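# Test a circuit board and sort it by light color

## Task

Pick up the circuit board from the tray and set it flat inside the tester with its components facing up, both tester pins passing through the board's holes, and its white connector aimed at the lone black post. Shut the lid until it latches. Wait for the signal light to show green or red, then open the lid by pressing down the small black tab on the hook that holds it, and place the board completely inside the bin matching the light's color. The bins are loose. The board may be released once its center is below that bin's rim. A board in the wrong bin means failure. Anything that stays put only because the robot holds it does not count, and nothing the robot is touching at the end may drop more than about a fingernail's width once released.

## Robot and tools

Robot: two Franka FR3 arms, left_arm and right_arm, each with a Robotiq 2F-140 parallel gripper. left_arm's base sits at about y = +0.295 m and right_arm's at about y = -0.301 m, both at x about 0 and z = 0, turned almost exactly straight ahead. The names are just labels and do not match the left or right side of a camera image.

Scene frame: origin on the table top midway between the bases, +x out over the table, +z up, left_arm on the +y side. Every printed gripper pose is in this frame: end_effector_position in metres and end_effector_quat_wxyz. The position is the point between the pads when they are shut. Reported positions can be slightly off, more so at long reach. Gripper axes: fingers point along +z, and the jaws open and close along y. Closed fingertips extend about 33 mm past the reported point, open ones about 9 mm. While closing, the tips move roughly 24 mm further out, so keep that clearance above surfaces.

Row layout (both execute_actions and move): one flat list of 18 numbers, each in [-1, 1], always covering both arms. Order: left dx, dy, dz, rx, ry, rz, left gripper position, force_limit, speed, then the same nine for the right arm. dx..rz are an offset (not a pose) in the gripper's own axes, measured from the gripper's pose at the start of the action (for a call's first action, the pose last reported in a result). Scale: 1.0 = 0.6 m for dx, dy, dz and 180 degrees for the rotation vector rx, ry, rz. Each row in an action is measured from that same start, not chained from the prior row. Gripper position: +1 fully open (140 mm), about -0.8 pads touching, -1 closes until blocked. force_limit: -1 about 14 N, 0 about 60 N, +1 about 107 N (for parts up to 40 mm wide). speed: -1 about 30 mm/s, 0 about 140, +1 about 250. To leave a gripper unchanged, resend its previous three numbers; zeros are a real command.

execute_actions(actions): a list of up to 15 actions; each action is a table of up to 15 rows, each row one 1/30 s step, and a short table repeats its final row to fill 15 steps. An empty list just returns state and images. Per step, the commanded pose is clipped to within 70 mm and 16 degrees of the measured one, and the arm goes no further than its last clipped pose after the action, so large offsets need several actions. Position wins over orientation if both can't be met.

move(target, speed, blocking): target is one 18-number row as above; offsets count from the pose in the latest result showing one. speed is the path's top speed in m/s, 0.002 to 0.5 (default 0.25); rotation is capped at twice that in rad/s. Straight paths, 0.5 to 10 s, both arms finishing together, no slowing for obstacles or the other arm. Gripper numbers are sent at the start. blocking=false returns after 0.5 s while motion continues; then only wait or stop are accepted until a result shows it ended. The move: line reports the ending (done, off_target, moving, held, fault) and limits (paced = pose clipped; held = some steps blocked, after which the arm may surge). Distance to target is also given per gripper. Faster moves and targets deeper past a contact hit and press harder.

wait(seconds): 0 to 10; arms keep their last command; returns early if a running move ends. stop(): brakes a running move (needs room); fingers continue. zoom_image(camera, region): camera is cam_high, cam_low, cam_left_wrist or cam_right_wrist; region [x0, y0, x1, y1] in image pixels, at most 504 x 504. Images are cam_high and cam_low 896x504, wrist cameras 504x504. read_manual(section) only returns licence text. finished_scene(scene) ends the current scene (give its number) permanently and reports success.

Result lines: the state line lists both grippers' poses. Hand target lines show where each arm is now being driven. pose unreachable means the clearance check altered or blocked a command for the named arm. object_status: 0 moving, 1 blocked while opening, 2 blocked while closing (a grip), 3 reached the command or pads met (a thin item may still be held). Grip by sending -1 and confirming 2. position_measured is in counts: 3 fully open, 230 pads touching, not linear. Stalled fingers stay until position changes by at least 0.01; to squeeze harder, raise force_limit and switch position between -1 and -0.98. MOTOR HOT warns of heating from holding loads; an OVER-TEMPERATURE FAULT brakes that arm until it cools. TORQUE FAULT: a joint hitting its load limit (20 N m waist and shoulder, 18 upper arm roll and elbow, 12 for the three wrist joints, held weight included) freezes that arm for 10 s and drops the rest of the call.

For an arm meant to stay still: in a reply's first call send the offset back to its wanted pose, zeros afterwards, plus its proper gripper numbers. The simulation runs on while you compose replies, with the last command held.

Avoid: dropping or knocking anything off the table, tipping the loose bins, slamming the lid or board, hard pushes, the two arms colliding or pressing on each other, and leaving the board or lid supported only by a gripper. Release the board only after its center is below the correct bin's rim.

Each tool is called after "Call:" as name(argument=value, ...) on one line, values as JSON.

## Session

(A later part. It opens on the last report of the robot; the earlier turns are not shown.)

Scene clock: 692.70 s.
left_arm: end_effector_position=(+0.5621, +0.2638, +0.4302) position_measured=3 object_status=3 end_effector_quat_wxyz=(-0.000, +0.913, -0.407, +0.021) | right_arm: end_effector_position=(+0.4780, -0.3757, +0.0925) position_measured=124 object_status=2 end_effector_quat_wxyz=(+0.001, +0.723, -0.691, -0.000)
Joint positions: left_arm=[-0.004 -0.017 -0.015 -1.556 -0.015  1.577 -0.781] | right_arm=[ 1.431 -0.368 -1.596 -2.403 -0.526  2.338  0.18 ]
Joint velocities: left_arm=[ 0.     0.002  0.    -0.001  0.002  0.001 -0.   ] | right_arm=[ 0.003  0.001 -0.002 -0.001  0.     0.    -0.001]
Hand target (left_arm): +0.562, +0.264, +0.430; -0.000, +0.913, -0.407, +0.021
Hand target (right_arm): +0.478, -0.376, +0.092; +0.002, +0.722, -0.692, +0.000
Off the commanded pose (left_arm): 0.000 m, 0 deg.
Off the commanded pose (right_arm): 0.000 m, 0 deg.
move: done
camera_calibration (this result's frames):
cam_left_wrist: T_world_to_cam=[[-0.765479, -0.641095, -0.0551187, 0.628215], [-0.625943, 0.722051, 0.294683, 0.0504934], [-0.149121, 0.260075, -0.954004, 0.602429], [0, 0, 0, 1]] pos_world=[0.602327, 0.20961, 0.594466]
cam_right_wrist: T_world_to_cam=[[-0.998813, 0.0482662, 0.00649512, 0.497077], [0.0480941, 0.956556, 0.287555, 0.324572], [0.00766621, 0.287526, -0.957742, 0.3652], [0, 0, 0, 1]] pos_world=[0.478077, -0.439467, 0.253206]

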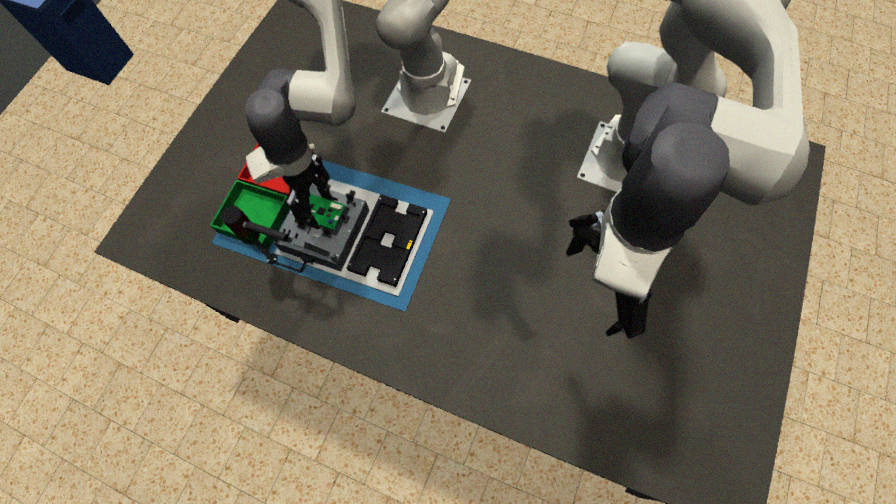

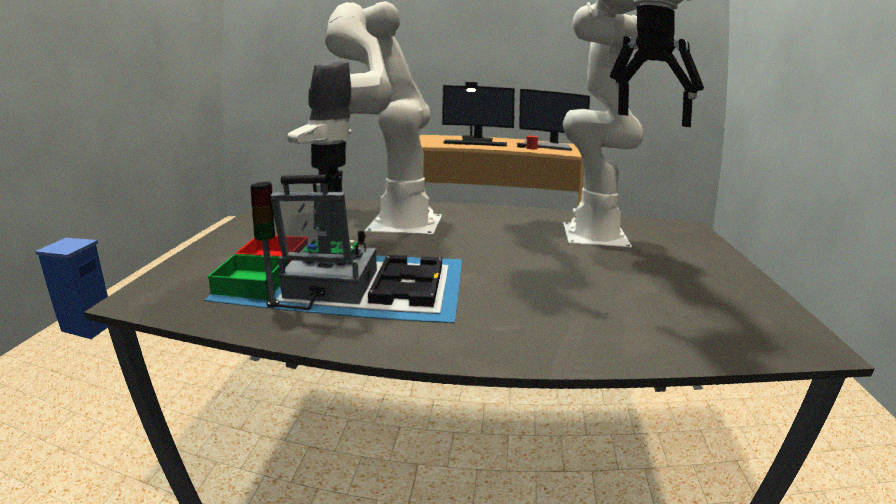

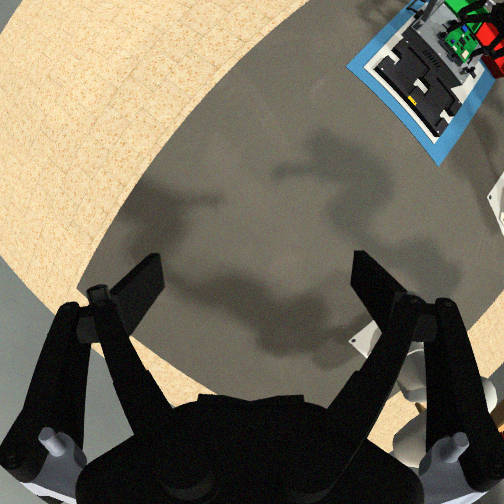

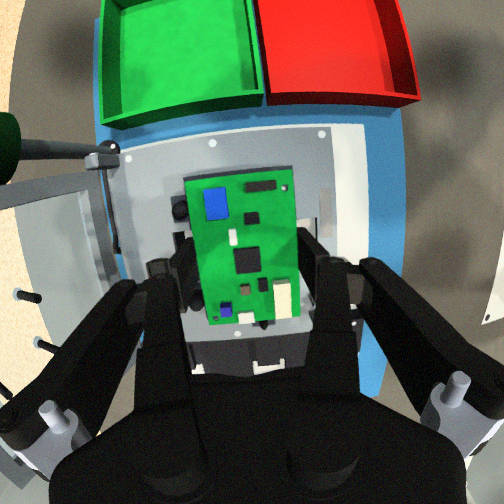

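Call:
move(target=[0,0,0,0,0,0,1,0,0, -0.001,-0.0005,0.009,0,0,0,-1,-0.3,-0.6], speed=0.01)

Call:
zoom_image(camera="cam_right_wrist", region=[260, 160, 320, 220])

Call:
zoom_image(camera="cam_right_wrist", region=[160, 150, 340, 345])

Scene clock: 702.00 s.
left_arm: end_effector_position=(+0.5621, +0.2638, +0.4302) position_measured=3 object_status=3 end_effector_quat_wxyz=(-0.000, +0.913, -0.407, +0.021) | right_arm: end_effector_position=(+0.4778, -0.3749, +0.0875) position_measured=124 object_status=2 end_effector_quat_wxyz=(+0.002, +0.723, -0.690, -0.002)
Joint positions: left_arm=[-0.004 -0.017 -0.015 -1.556 -0.015  1.577 -0.781] | right_arm=[ 1.459 -0.367 -1.627 -2.404 -0.528  2.348  0.18 ]
Joint velocities: left_arm=[-0.001 -0.    -0.001 -0.001 -0.003 -0.    -0.   ] | right_arm=[ 0.006  0.002 -0.007 -0.001  0.     0.005  0.002]
Hand target (left_arm): +0.562, +0.264, +0.430; -0.000, +0.913, -0.407, +0.021
Hand target (right_arm): +0.478, -0.375, +0.087; +0.001, +0.723, -0.691, -0.000
Off the commanded pose (left_arm): 0.000 m, 0 deg.
Off the commanded pose (right_arm): 0.001 m, 0 deg.
move: done
camera_calibration (this result's frames):
cam_left_wrist: T_world_to_cam=[[-0.765479, -0.641095, -0.0551188, 0.628215], [-0.625943, 0.722051, 0.294683, 0.0504934], [-0.149121, 0.260075, -0.954004, 0.602428], [0, 0, 0, 1]] pos_world=[0.602327, 0.20961, 0.594466]
cam_right_wrist: T_world_to_cam=[[-0.998863, 0.0467886, 0.00909696, 0.496055], [0.0474194, 0.956116, 0.289125, 0.325255], [0.00483002, 0.289228, -0.957248, 0.362161], [0, 0, 0, 1]] pos_world=[0.478319, -0.438939, 0.248125]

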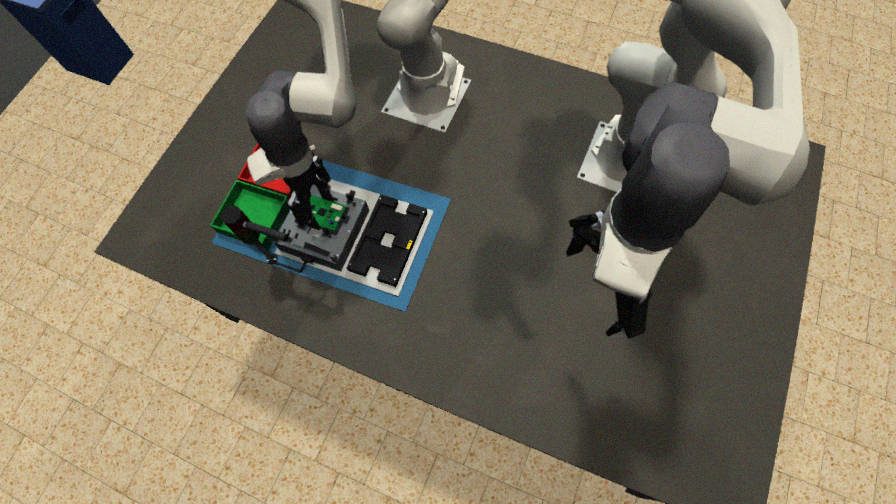

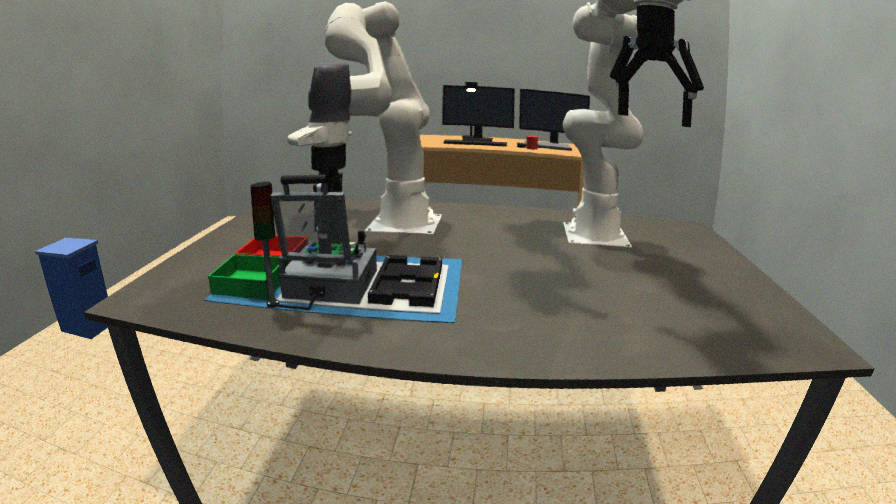

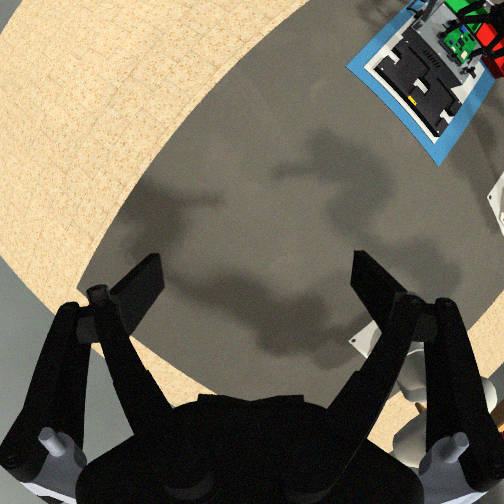

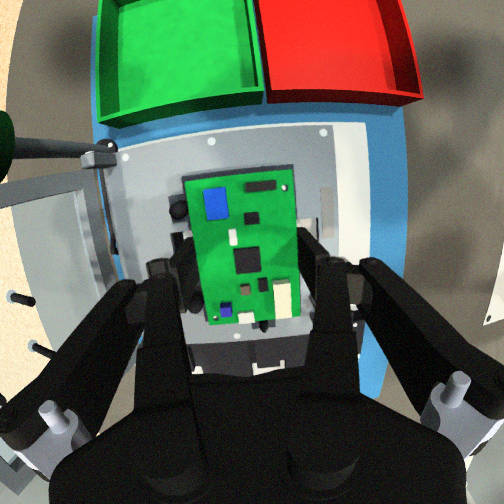

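Region (260, 160, 320, 220) of cam_right_wrist's 504x504 image, scaled by 8.400, with more detail than that image has.

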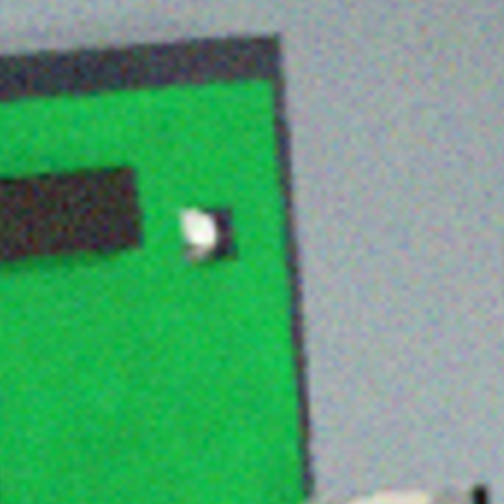

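Region (160, 150, 340, 345) of cam_right_wrist's 504x504 image, scaled by 2.585, with more detail than that image has; it fills the left 465 columns of this view, and the rest is white.

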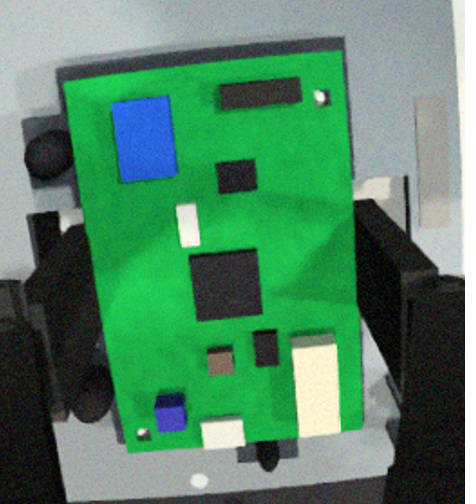

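Call:
move(target=[0,0,0,0,0,0,1,0,0, -0.001,0,0.008,0,0,0,-1,-0.3,-0.6], speed=0.008)

Call:
zoom_image(camera="cam_right_wrist", region=[160, 150, 340, 345])

Scene clock: 706.97 s.
left_arm: end_effector_position=(+0.5621, +0.2638, +0.4302) position_measured=3 object_status=3 end_effector_quat_wxyz=(-0.000, +0.913, -0.407, +0.021) | right_arm: end_effector_position=(+0.4787, -0.3748, +0.0838) position_measured=124 object_status=2 end_effector_quat_wxyz=(+0.000, +0.722, -0.692, -0.002)
Joint positions: left_arm=[-0.004 -0.017 -0.015 -1.556 -0.015  1.577 -0.781] | right_arm=[ 1.483 -0.367 -1.653 -2.404 -0.529  2.359  0.183]
Joint velocities: left_arm=[ 0.    -0.     0.     0.    -0.001  0.    -0.   ] | right_arm=[ 0.005  0.    -0.007 -0.001 -0.     0.001  0.004]
Hand target (left_arm): +0.562, +0.264, +0.430; -0.000, +0.913, -0.407, +0.021
Hand target (right_arm): +0.478, -0.374, +0.083; +0.002, +0.723, -0.690, -0.002
Off the commanded pose (left_arm): 0.000 m, 0 deg.
Off the commanded pose (right_arm): 0.002 m, 0 deg.
move: done
camera_calibration (this result's frames):
cam_left_wrist: T_world_to_cam=[[-0.76548, -0.641095, -0.0551188, 0.628215], [-0.625942, 0.722051, 0.294683, 0.0504933], [-0.149121, 0.260075, -0.954004, 0.602428], [0, 0, 0, 1]] pos_world=[0.602327, 0.20961, 0.594466]
cam_right_wrist: T_world_to_cam=[[-0.998739, 0.0495662, 0.00797572, 0.498041], [0.0497398, 0.955393, 0.291117, 0.324589], [0.00680964, 0.291147, -0.956654, 0.35832], [0, 0, 0, 1]] pos_world=[0.478828, -0.43912, 0.244323]

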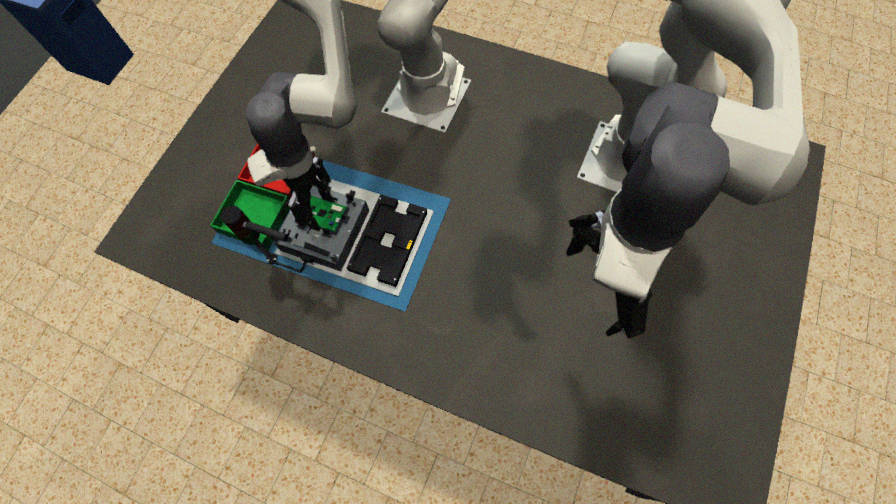

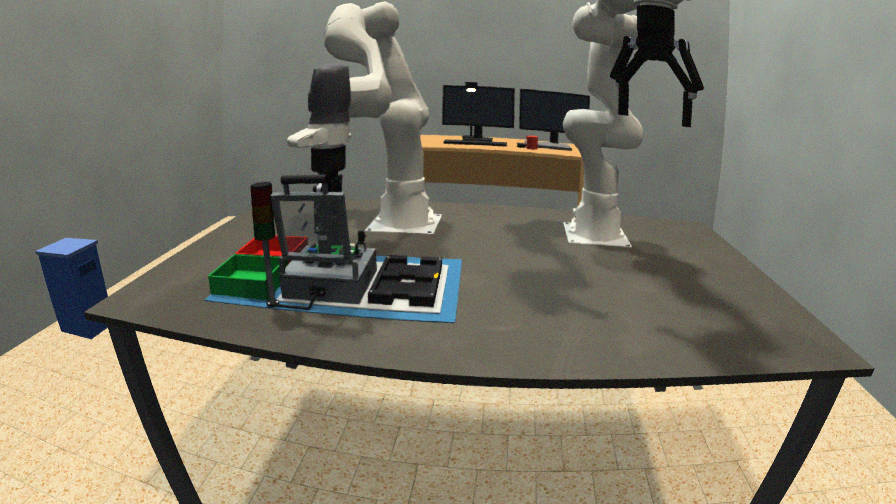

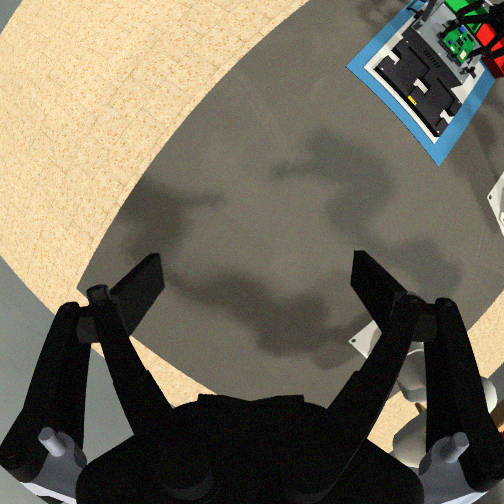

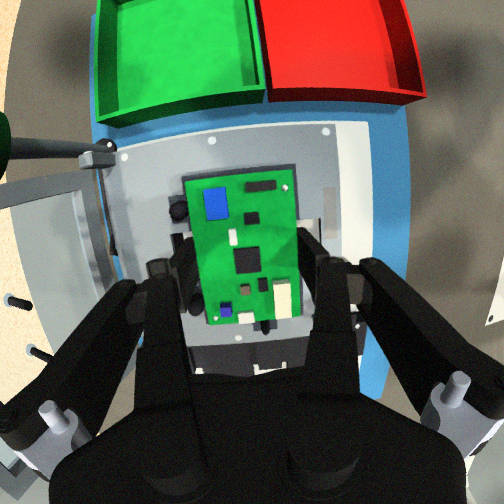

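Region (160, 150, 340, 345) of cam_right_wrist's 504x504 image, scaled by 2.585, with more detail than that image has; it fills the left 465 columns of this view, and the rest is white.

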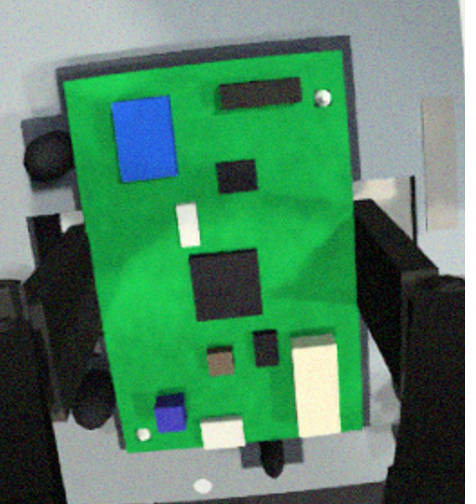

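Both pins are entering the holes. Lower further.

Call:
move(target=[0,0,0,0,0,0,1,0,0, 0,0,0.009,0,0,0,-1,-0.3,-0.6], speed=0.008)

Call:
zoom_image(camera="cam_right_wrist", region=[160, 150, 340, 345])

Scene clock: 711.03 s.
left_arm: end_effector_position=(+0.5621, +0.2638, +0.4302) position_measured=3 object_status=3 end_effector_quat_wxyz=(-0.000, +0.913, -0.407, +0.021) | right_arm: end_effector_position=(+0.4787, -0.3748, +0.0798) position_measured=124 object_status=2 end_effector_quat_wxyz=(+0.001, +0.722, -0.692, -0.003)
Joint positions: left_arm=[-0.004 -0.017 -0.015 -1.556 -0.015  1.577 -0.781] | right_arm=[ 1.508 -0.366 -1.681 -2.404 -0.531  2.366  0.184]
Joint velocities: left_arm=[-0.     0.001 -0.     0.     0.     0.    -0.001] | right_arm=[ 0.003  0.003 -0.001  0.001 -0.001  0.     0.002]
Hand target (left_arm): +0.562, +0.264, +0.430; -0.000, +0.913, -0.407, +0.021
Hand target (right_arm): +0.479, -0.375, +0.078; +0.001, +0.722, -0.691, -0.002
Off the commanded pose (left_arm): 0.000 m, 0 deg.
Off the commanded pose (right_arm): 0.001 m, 0 deg.
move: done
camera_calibration (this result's frames):
cam_left_wrist: T_world_to_cam=[[-0.765479, -0.641095, -0.055119, 0.628215], [-0.625943, 0.722051, 0.294683, 0.0504935], [-0.149121, 0.260075, -0.954004, 0.602428], [0, 0, 0, 1]] pos_world=[0.602327, 0.209611, 0.594466]
cam_right_wrist: T_world_to_cam=[[-0.998682, 0.0503205, 0.0100891, 0.498145], [0.0510764, 0.9553, 0.291193, 0.325061], [0.00501484, 0.291324, -0.956611, 0.355356], [0, 0, 0, 1]] pos_world=[0.479104, -0.439121, 0.240256]

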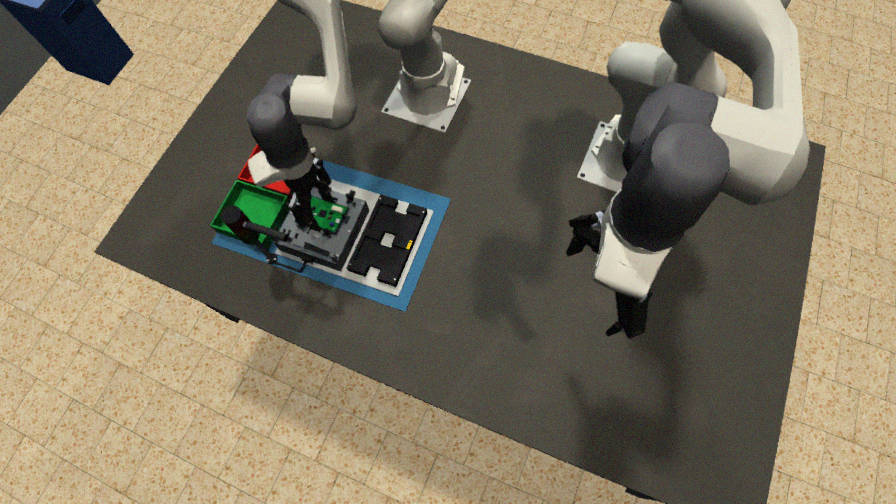

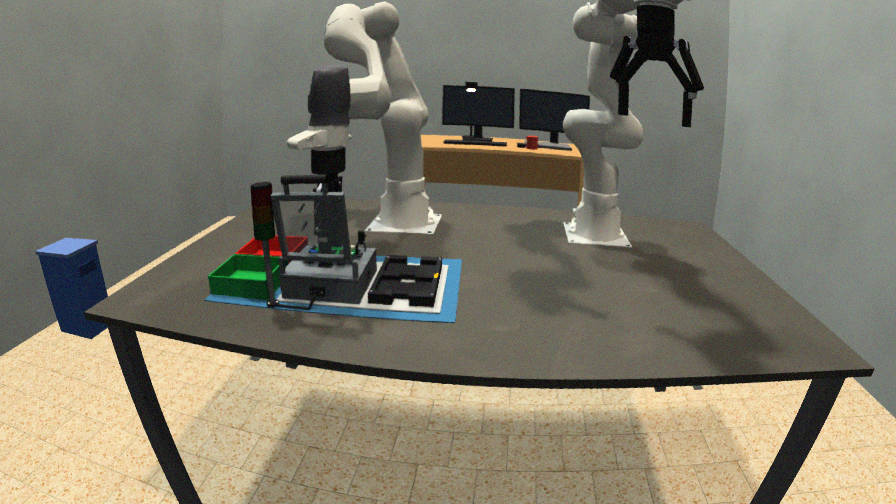

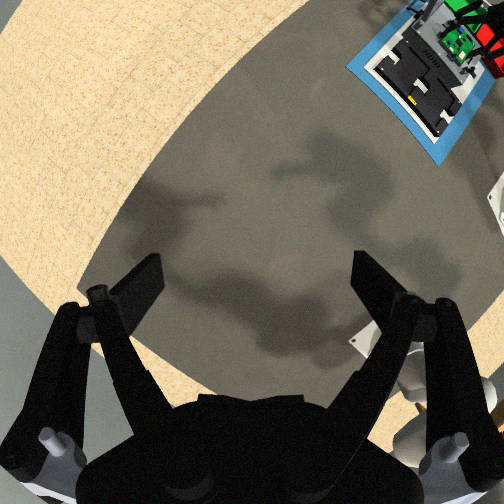

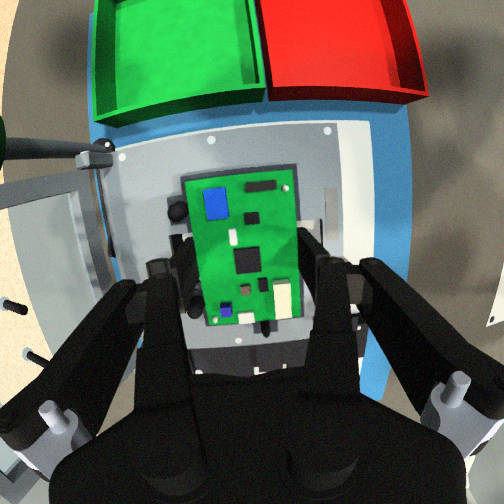

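Region (160, 150, 340, 345) of cam_right_wrist's 504x504 image, scaled by 2.585, with more detail than that image has; it fills the left 465 columns of this view, and the rest is white.

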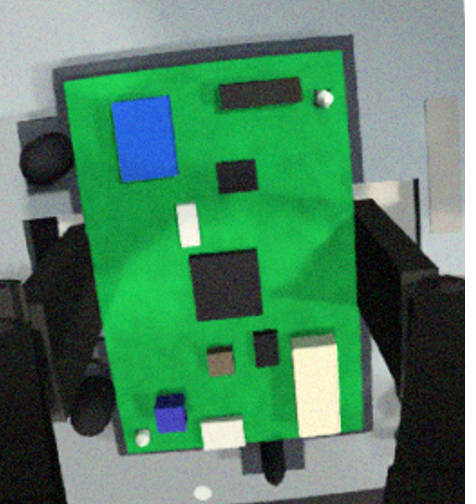

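Call:
execute_actions(actions=[])

Scene clock: 729.27 s.
left_arm: end_effector_position=(+0.5621, +0.2638, +0.4302) position_measured=3 object_status=3 end_effector_quat_wxyz=(-0.000, +0.913, -0.407, +0.021) | right_arm: end_effector_position=(+0.4787, -0.3748, +0.0798) position_measured=124 object_status=2 end_effector_quat_wxyz=(+0.001, +0.722, -0.692, -0.003)
Joint positions: left_arm=[-0.004 -0.017 -0.015 -1.556 -0.015  1.577 -0.781] | right_arm=[ 1.509 -0.365 -1.681 -2.404 -0.531  2.366  0.185]
Joint velocities: left_arm=[ 0.001 -0.001 -0.001  0.001 -0.002  0.     0.   ] | right_arm=[ 0.    -0.    -0.    -0.001  0.     0.001  0.   ]
Hand target (left_arm): +0.562, +0.264, +0.430; -0.000, +0.913, -0.407, +0.021
Hand target (right_arm): +0.479, -0.375, +0.078; +0.001, +0.722, -0.691, -0.002
Off the commanded pose (left_arm): 0.000 m, 0 deg.
Off the commanded pose (right_arm): 0.001 m, 0 deg.
camera_calibration (this result's frames):
cam_left_wrist: T_world_to_cam=[[-0.765479, -0.641095, -0.0551189, 0.628215], [-0.625943, 0.722051, 0.294683, 0.0504936], [-0.149121, 0.260075, -0.954004, 0.602429], [0, 0, 0, 1]] pos_world=[0.602327, 0.20961, 0.594466]
cam_right_wrist: T_world_to_cam=[[-0.998679, 0.0503487, 0.010229, 0.498147], [0.0511455, 0.955383, 0.290907, 0.325085], [0.00487412, 0.291046, -0.956697, 0.355326], [0, 0, 0, 1]] pos_world=[0.479131, -0.439078, 0.240274]

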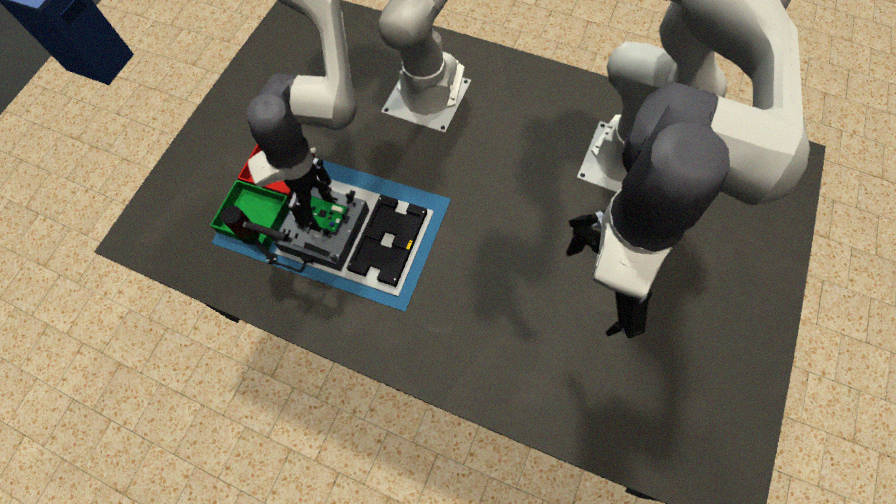

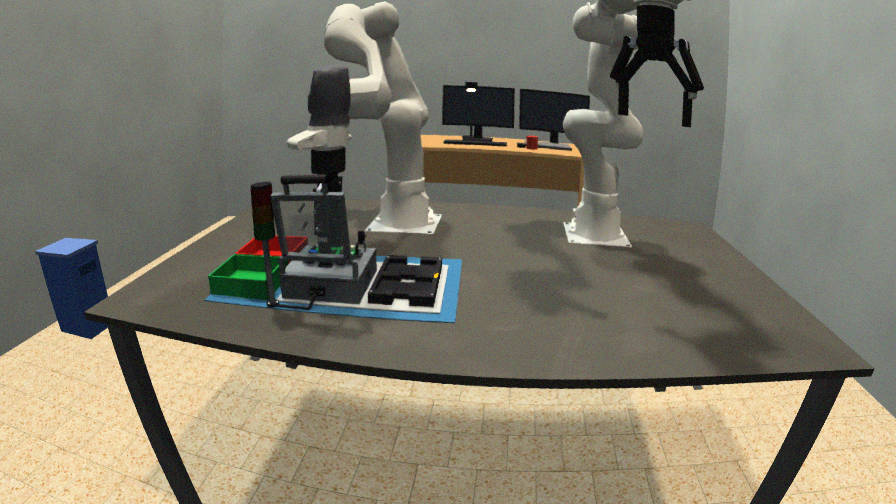

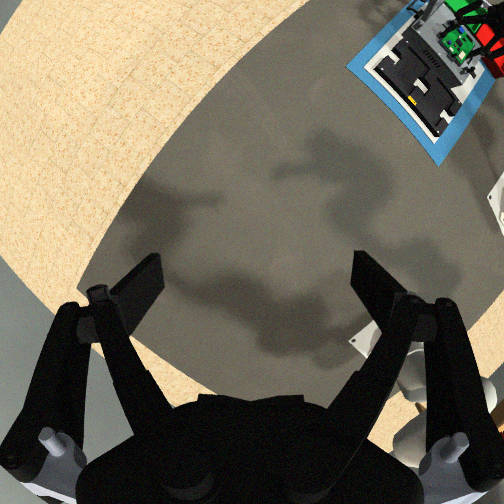

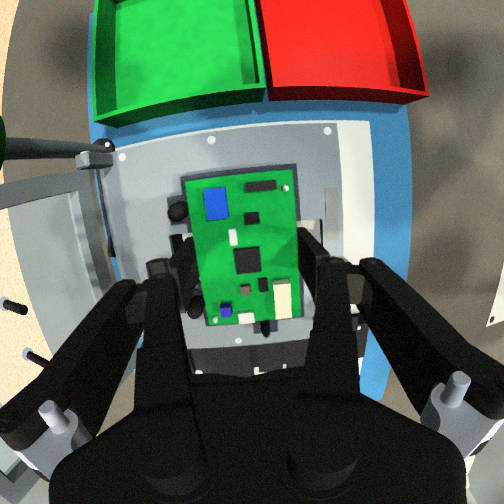

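Call:
execute_actions(actions=[[[0,0,0,0,0,0,1,0,0, 0,0,0.005,0,0,0,-1,-0.3,-0.6]]])

Scene clock: 732.27 s.
left_arm: end_effector_position=(+0.5621, +0.2638, +0.4302) position_measured=3 object_status=3 end_effector_quat_wxyz=(-0.000, +0.913, -0.407, +0.021) | right_arm: end_effector_position=(+0.4787, -0.3748, +0.0787) position_measured=124 object_status=2 end_effector_quat_wxyz=(+0.003, +0.722, -0.692, -0.003)
Joint positions: left_arm=[-0.004 -0.017 -0.015 -1.556 -0.015  1.577 -0.781] | right_arm=[ 1.521 -0.365 -1.692 -2.401 -0.531  2.364  0.186]
Joint velocities: left_arm=[ 0.001  0.001  0.     0.    -0.001  0.     0.001] | right_arm=[ 0.     0.    -0.001  0.001  0.    -0.001 -0.001]
Hand target (left_arm): +0.562, +0.264, +0.430; -0.000, +0.913, -0.407, +0.021
Hand target (right_arm): +0.479, -0.375, +0.077; +0.001, +0.722, -0.692, -0.003
Off the commanded pose (left_arm): 0.000 m, 0 deg.
Off the commanded pose (right_arm): 0.002 m, 0 deg.
camera_calibration (this result's frames):
cam_left_wrist: T_world_to_cam=[[-0.76548, -0.641095, -0.0551188, 0.628215], [-0.625942, 0.722051, 0.294683, 0.0504933], [-0.149121, 0.260075, -0.954004, 0.602428], [0, 0, 0, 1]] pos_world=[0.602327, 0.20961, 0.594466]
cam_right_wrist: T_world_to_cam=[[-0.998633, 0.0505185, 0.0134059, 0.497998], [0.0522353, 0.955707, 0.289647, 0.325095], [0.00182047, 0.289952, -0.95704, 0.355427], [0, 0, 0, 1]] pos_world=[0.479689, -0.438911, 0.239319]

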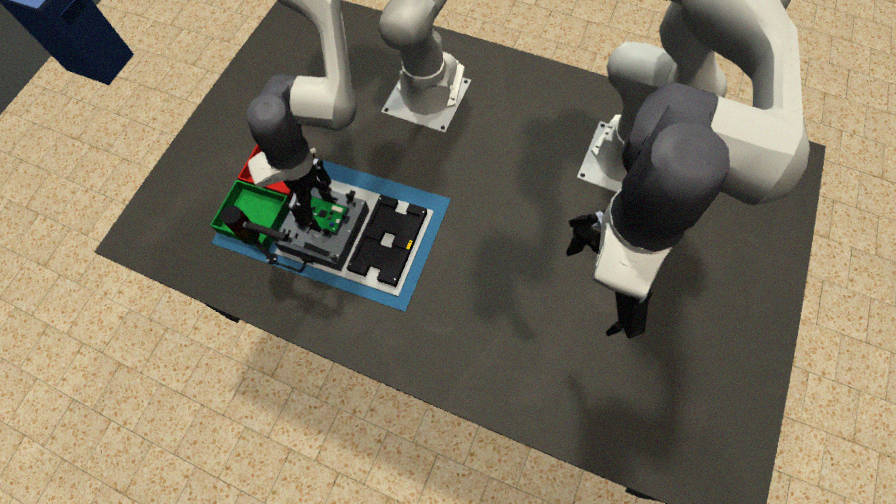

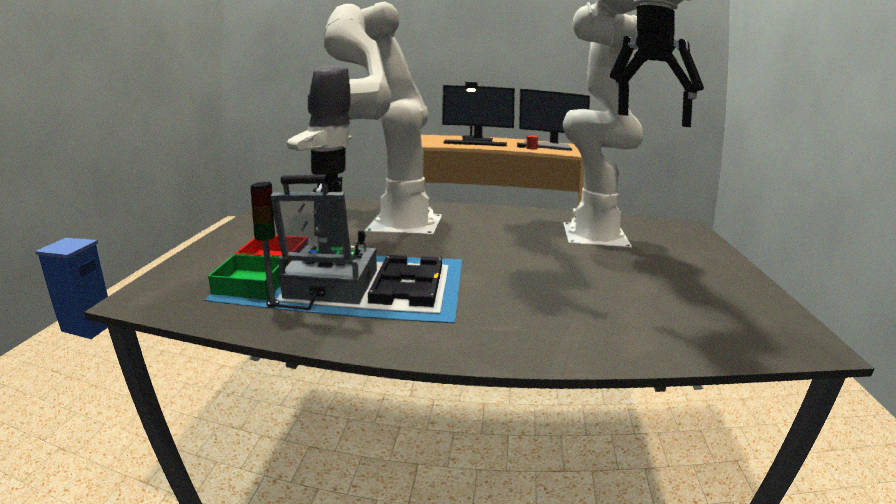

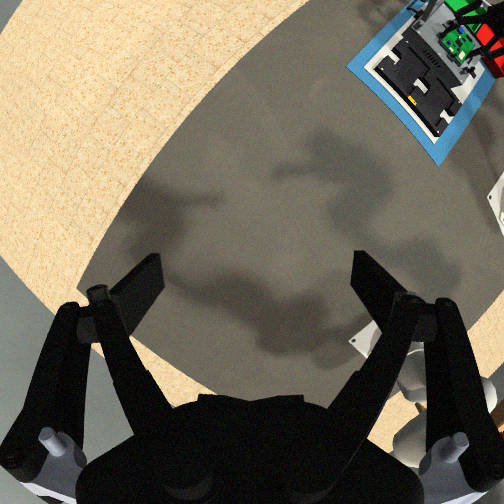

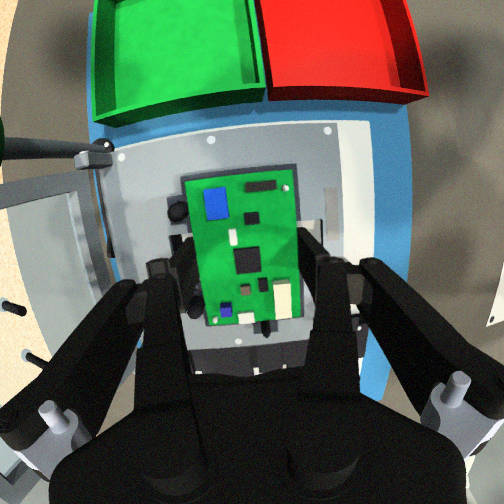

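Call:
execute_actions(actions=[[[0,0,0,0,0,0,1,0,0, 0,0,-0.001,0,0,0,0.4,-0.3,-0.6]],[[0,0,0,0,0,0,1,0,0, 0,0,0,0,0,0,0.4,-0.3,-0.6]]])

Call:
zoom_image(camera="cam_right_wrist", region=[140, 140, 360, 360])

Scene clock: 736.90 s.
left_arm: end_effector_position=(+0.5621, +0.2638, +0.4302) position_measured=3 object_status=3 end_effector_quat_wxyz=(-0.000, +0.913, -0.407, +0.021) | right_arm: end_effector_position=(+0.4787, -0.3750, +0.0793) position_measured=78 object_status=3 end_effector_quat_wxyz=(+0.003, +0.722, -0.692, -0.003)
Joint positions: left_arm=[-0.004 -0.017 -0.015 -1.556 -0.015  1.577 -0.781] | right_arm=[ 1.52  -0.365 -1.69  -2.4   -0.53   2.362  0.186]
Joint velocities: left_arm=[ 0.001  0.001  0.     0.    -0.001  0.    -0.002] | right_arm=[ 0.001  0.     0.001  0.001 -0.    -0.001 -0.   ]
Hand target (left_arm): +0.562, +0.264, +0.430; -0.000, +0.913, -0.407, +0.021
Hand target (right_arm): +0.479, -0.375, +0.079; +0.003, +0.722, -0.692, -0.003
Off the commanded pose (left_arm): 0.000 m, 0 deg.
Off the commanded pose (right_arm): 0.000 m, 0 deg.
camera_calibration (this result's frames):
cam_left_wrist: T_world_to_cam=[[-0.765479, -0.641095, -0.0551188, 0.628215], [-0.625943, 0.722051, 0.294683, 0.0504935], [-0.149121, 0.260075, -0.954004, 0.602429], [0, 0, 0, 1]] pos_world=[0.602327, 0.20961, 0.594466]
cam_right_wrist: T_world_to_cam=[[-0.998597, 0.051067, 0.0139953, 0.498156], [0.052932, 0.955856, 0.289029, 0.324951], [0.00138239, 0.289364, -0.957218, 0.356016], [0, 0, 0, 1]] pos_world=[0.479764, -0.439064, 0.239893]

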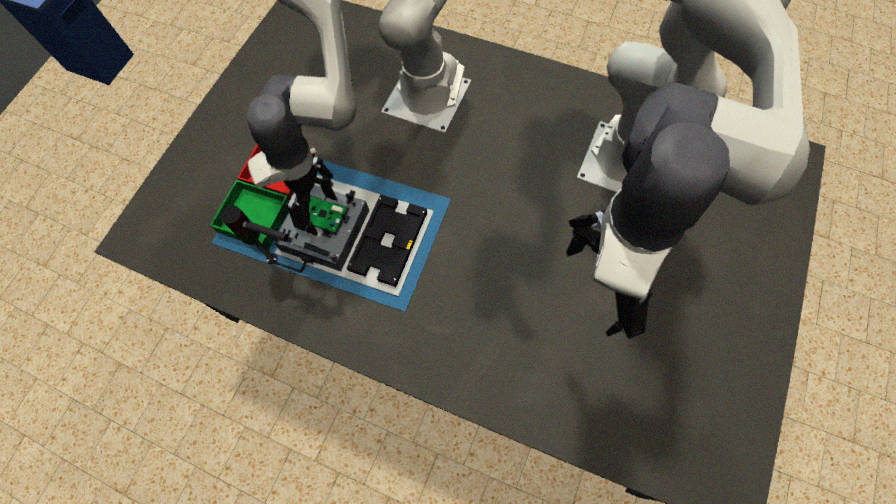

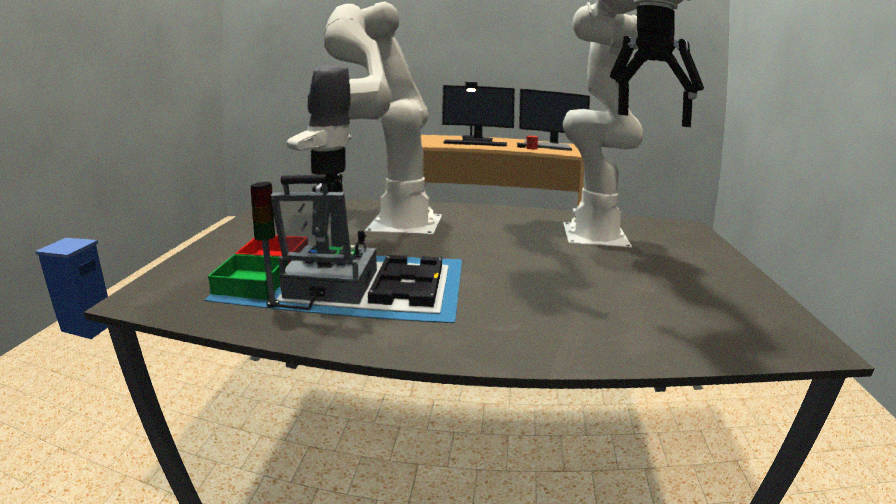

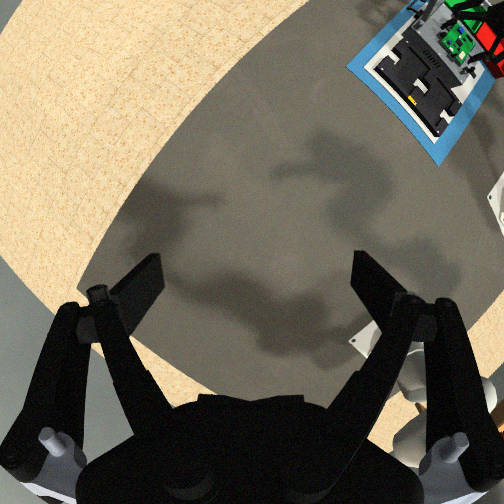

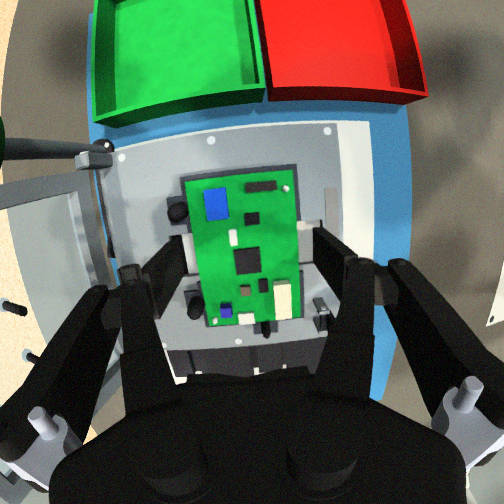

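Region (140, 140, 360, 360) of cam_right_wrist's 504x504 image, scaled by 2.291, with more detail than that image has.

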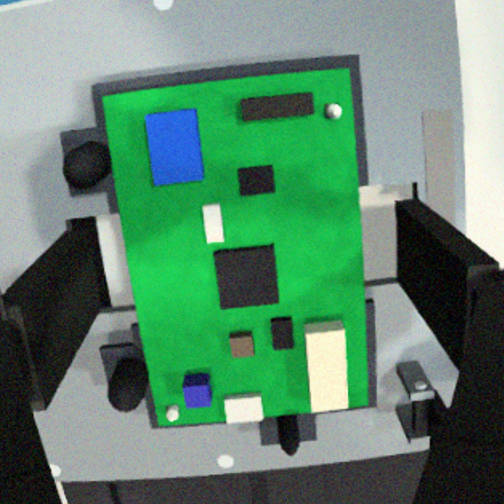

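Call:
move(target=[0,0,0,0,0,0,1,0,0, 0,0,-0.08,0,0,0,0.4,-0.3,-0.6], speed=0.08)

Scene clock: 747.73 s.
left_arm: end_effector_position=(+0.5621, +0.2638, +0.4302) position_measured=3 object_status=3 end_effector_quat_wxyz=(-0.000, +0.913, -0.407, +0.021) | right_arm: end_effector_position=(+0.4817, -0.3758, +0.1280) position_measured=78 object_status=3 end_effector_quat_wxyz=(+0.001, +0.721, -0.693, -0.000)
Joint positions: left_arm=[-0.004 -0.017 -0.015 -1.556 -0.015  1.577 -0.781] | right_arm=[ 1.302 -0.392 -1.437 -2.364 -0.506  2.241  0.178]
Joint velocities: left_arm=[-0.001 -0.001 -0.    -0.     0.     0.     0.001] | right_arm=[-0.003 -0.003  0.003 -0.001  0.001 -0.014 -0.001]
Hand target (left_arm): +0.562, +0.264, +0.430; -0.000, +0.913, -0.407, +0.021
Hand target (right_arm): +0.480, -0.376, +0.128; +0.003, +0.722, -0.692, -0.002
Off the commanded pose (left_arm): 0.000 m, 0 deg.
Off the commanded pose (right_arm): 0.003 m, 0 deg.
move: done
camera_calibration (this result's frames):
cam_left_wrist: T_world_to_cam=[[-0.765479, -0.641095, -0.0551191, 0.628215], [-0.625943, 0.722051, 0.294683, 0.0504935], [-0.149121, 0.260075, -0.954004, 0.602428], [0, 0, 0, 1]] pos_world=[0.602327, 0.209611, 0.594466]
cam_right_wrist: T_world_to_cam=[[-0.998473, 0.0548681, 0.00640733, 0.502863], [0.0543878, 0.95611, 0.287916, 0.310964], [0.00967128, 0.287825, -0.957634, 0.398381], [0, 0, 0, 1]] pos_world=[0.48133, -0.439571, 0.28875]

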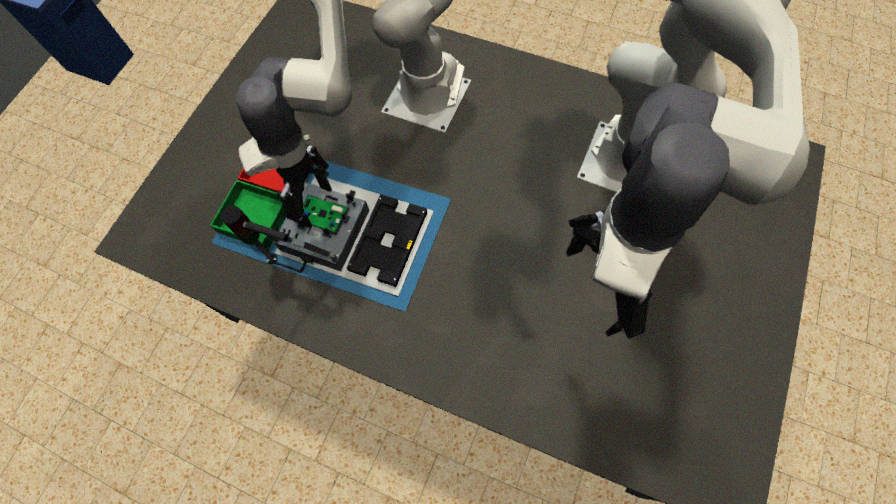

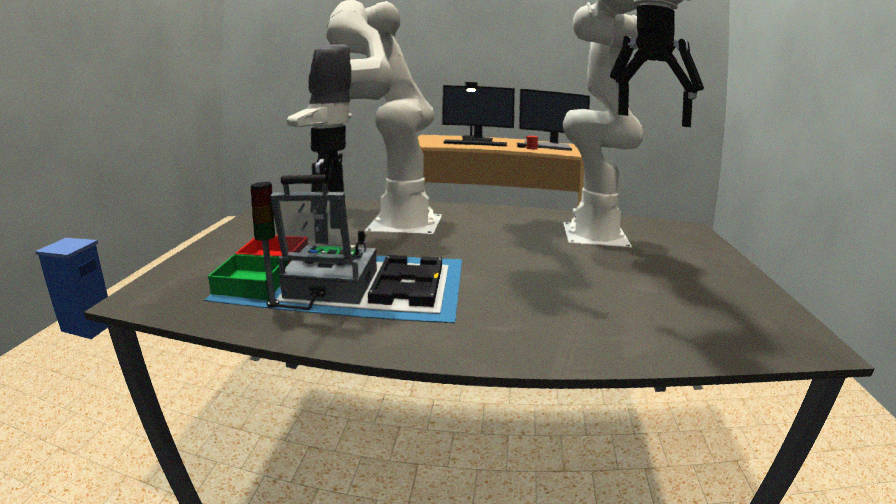

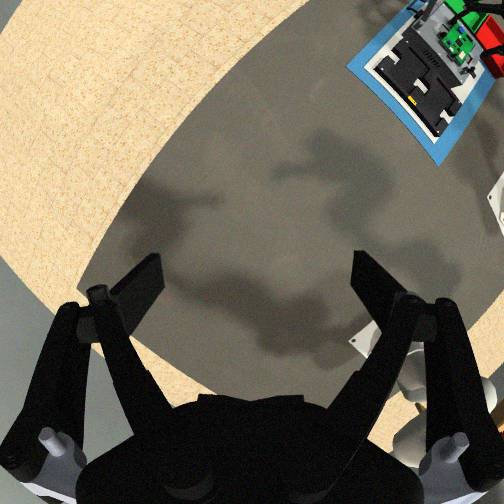

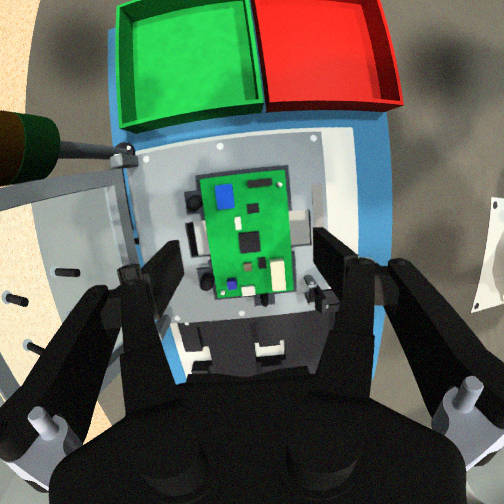

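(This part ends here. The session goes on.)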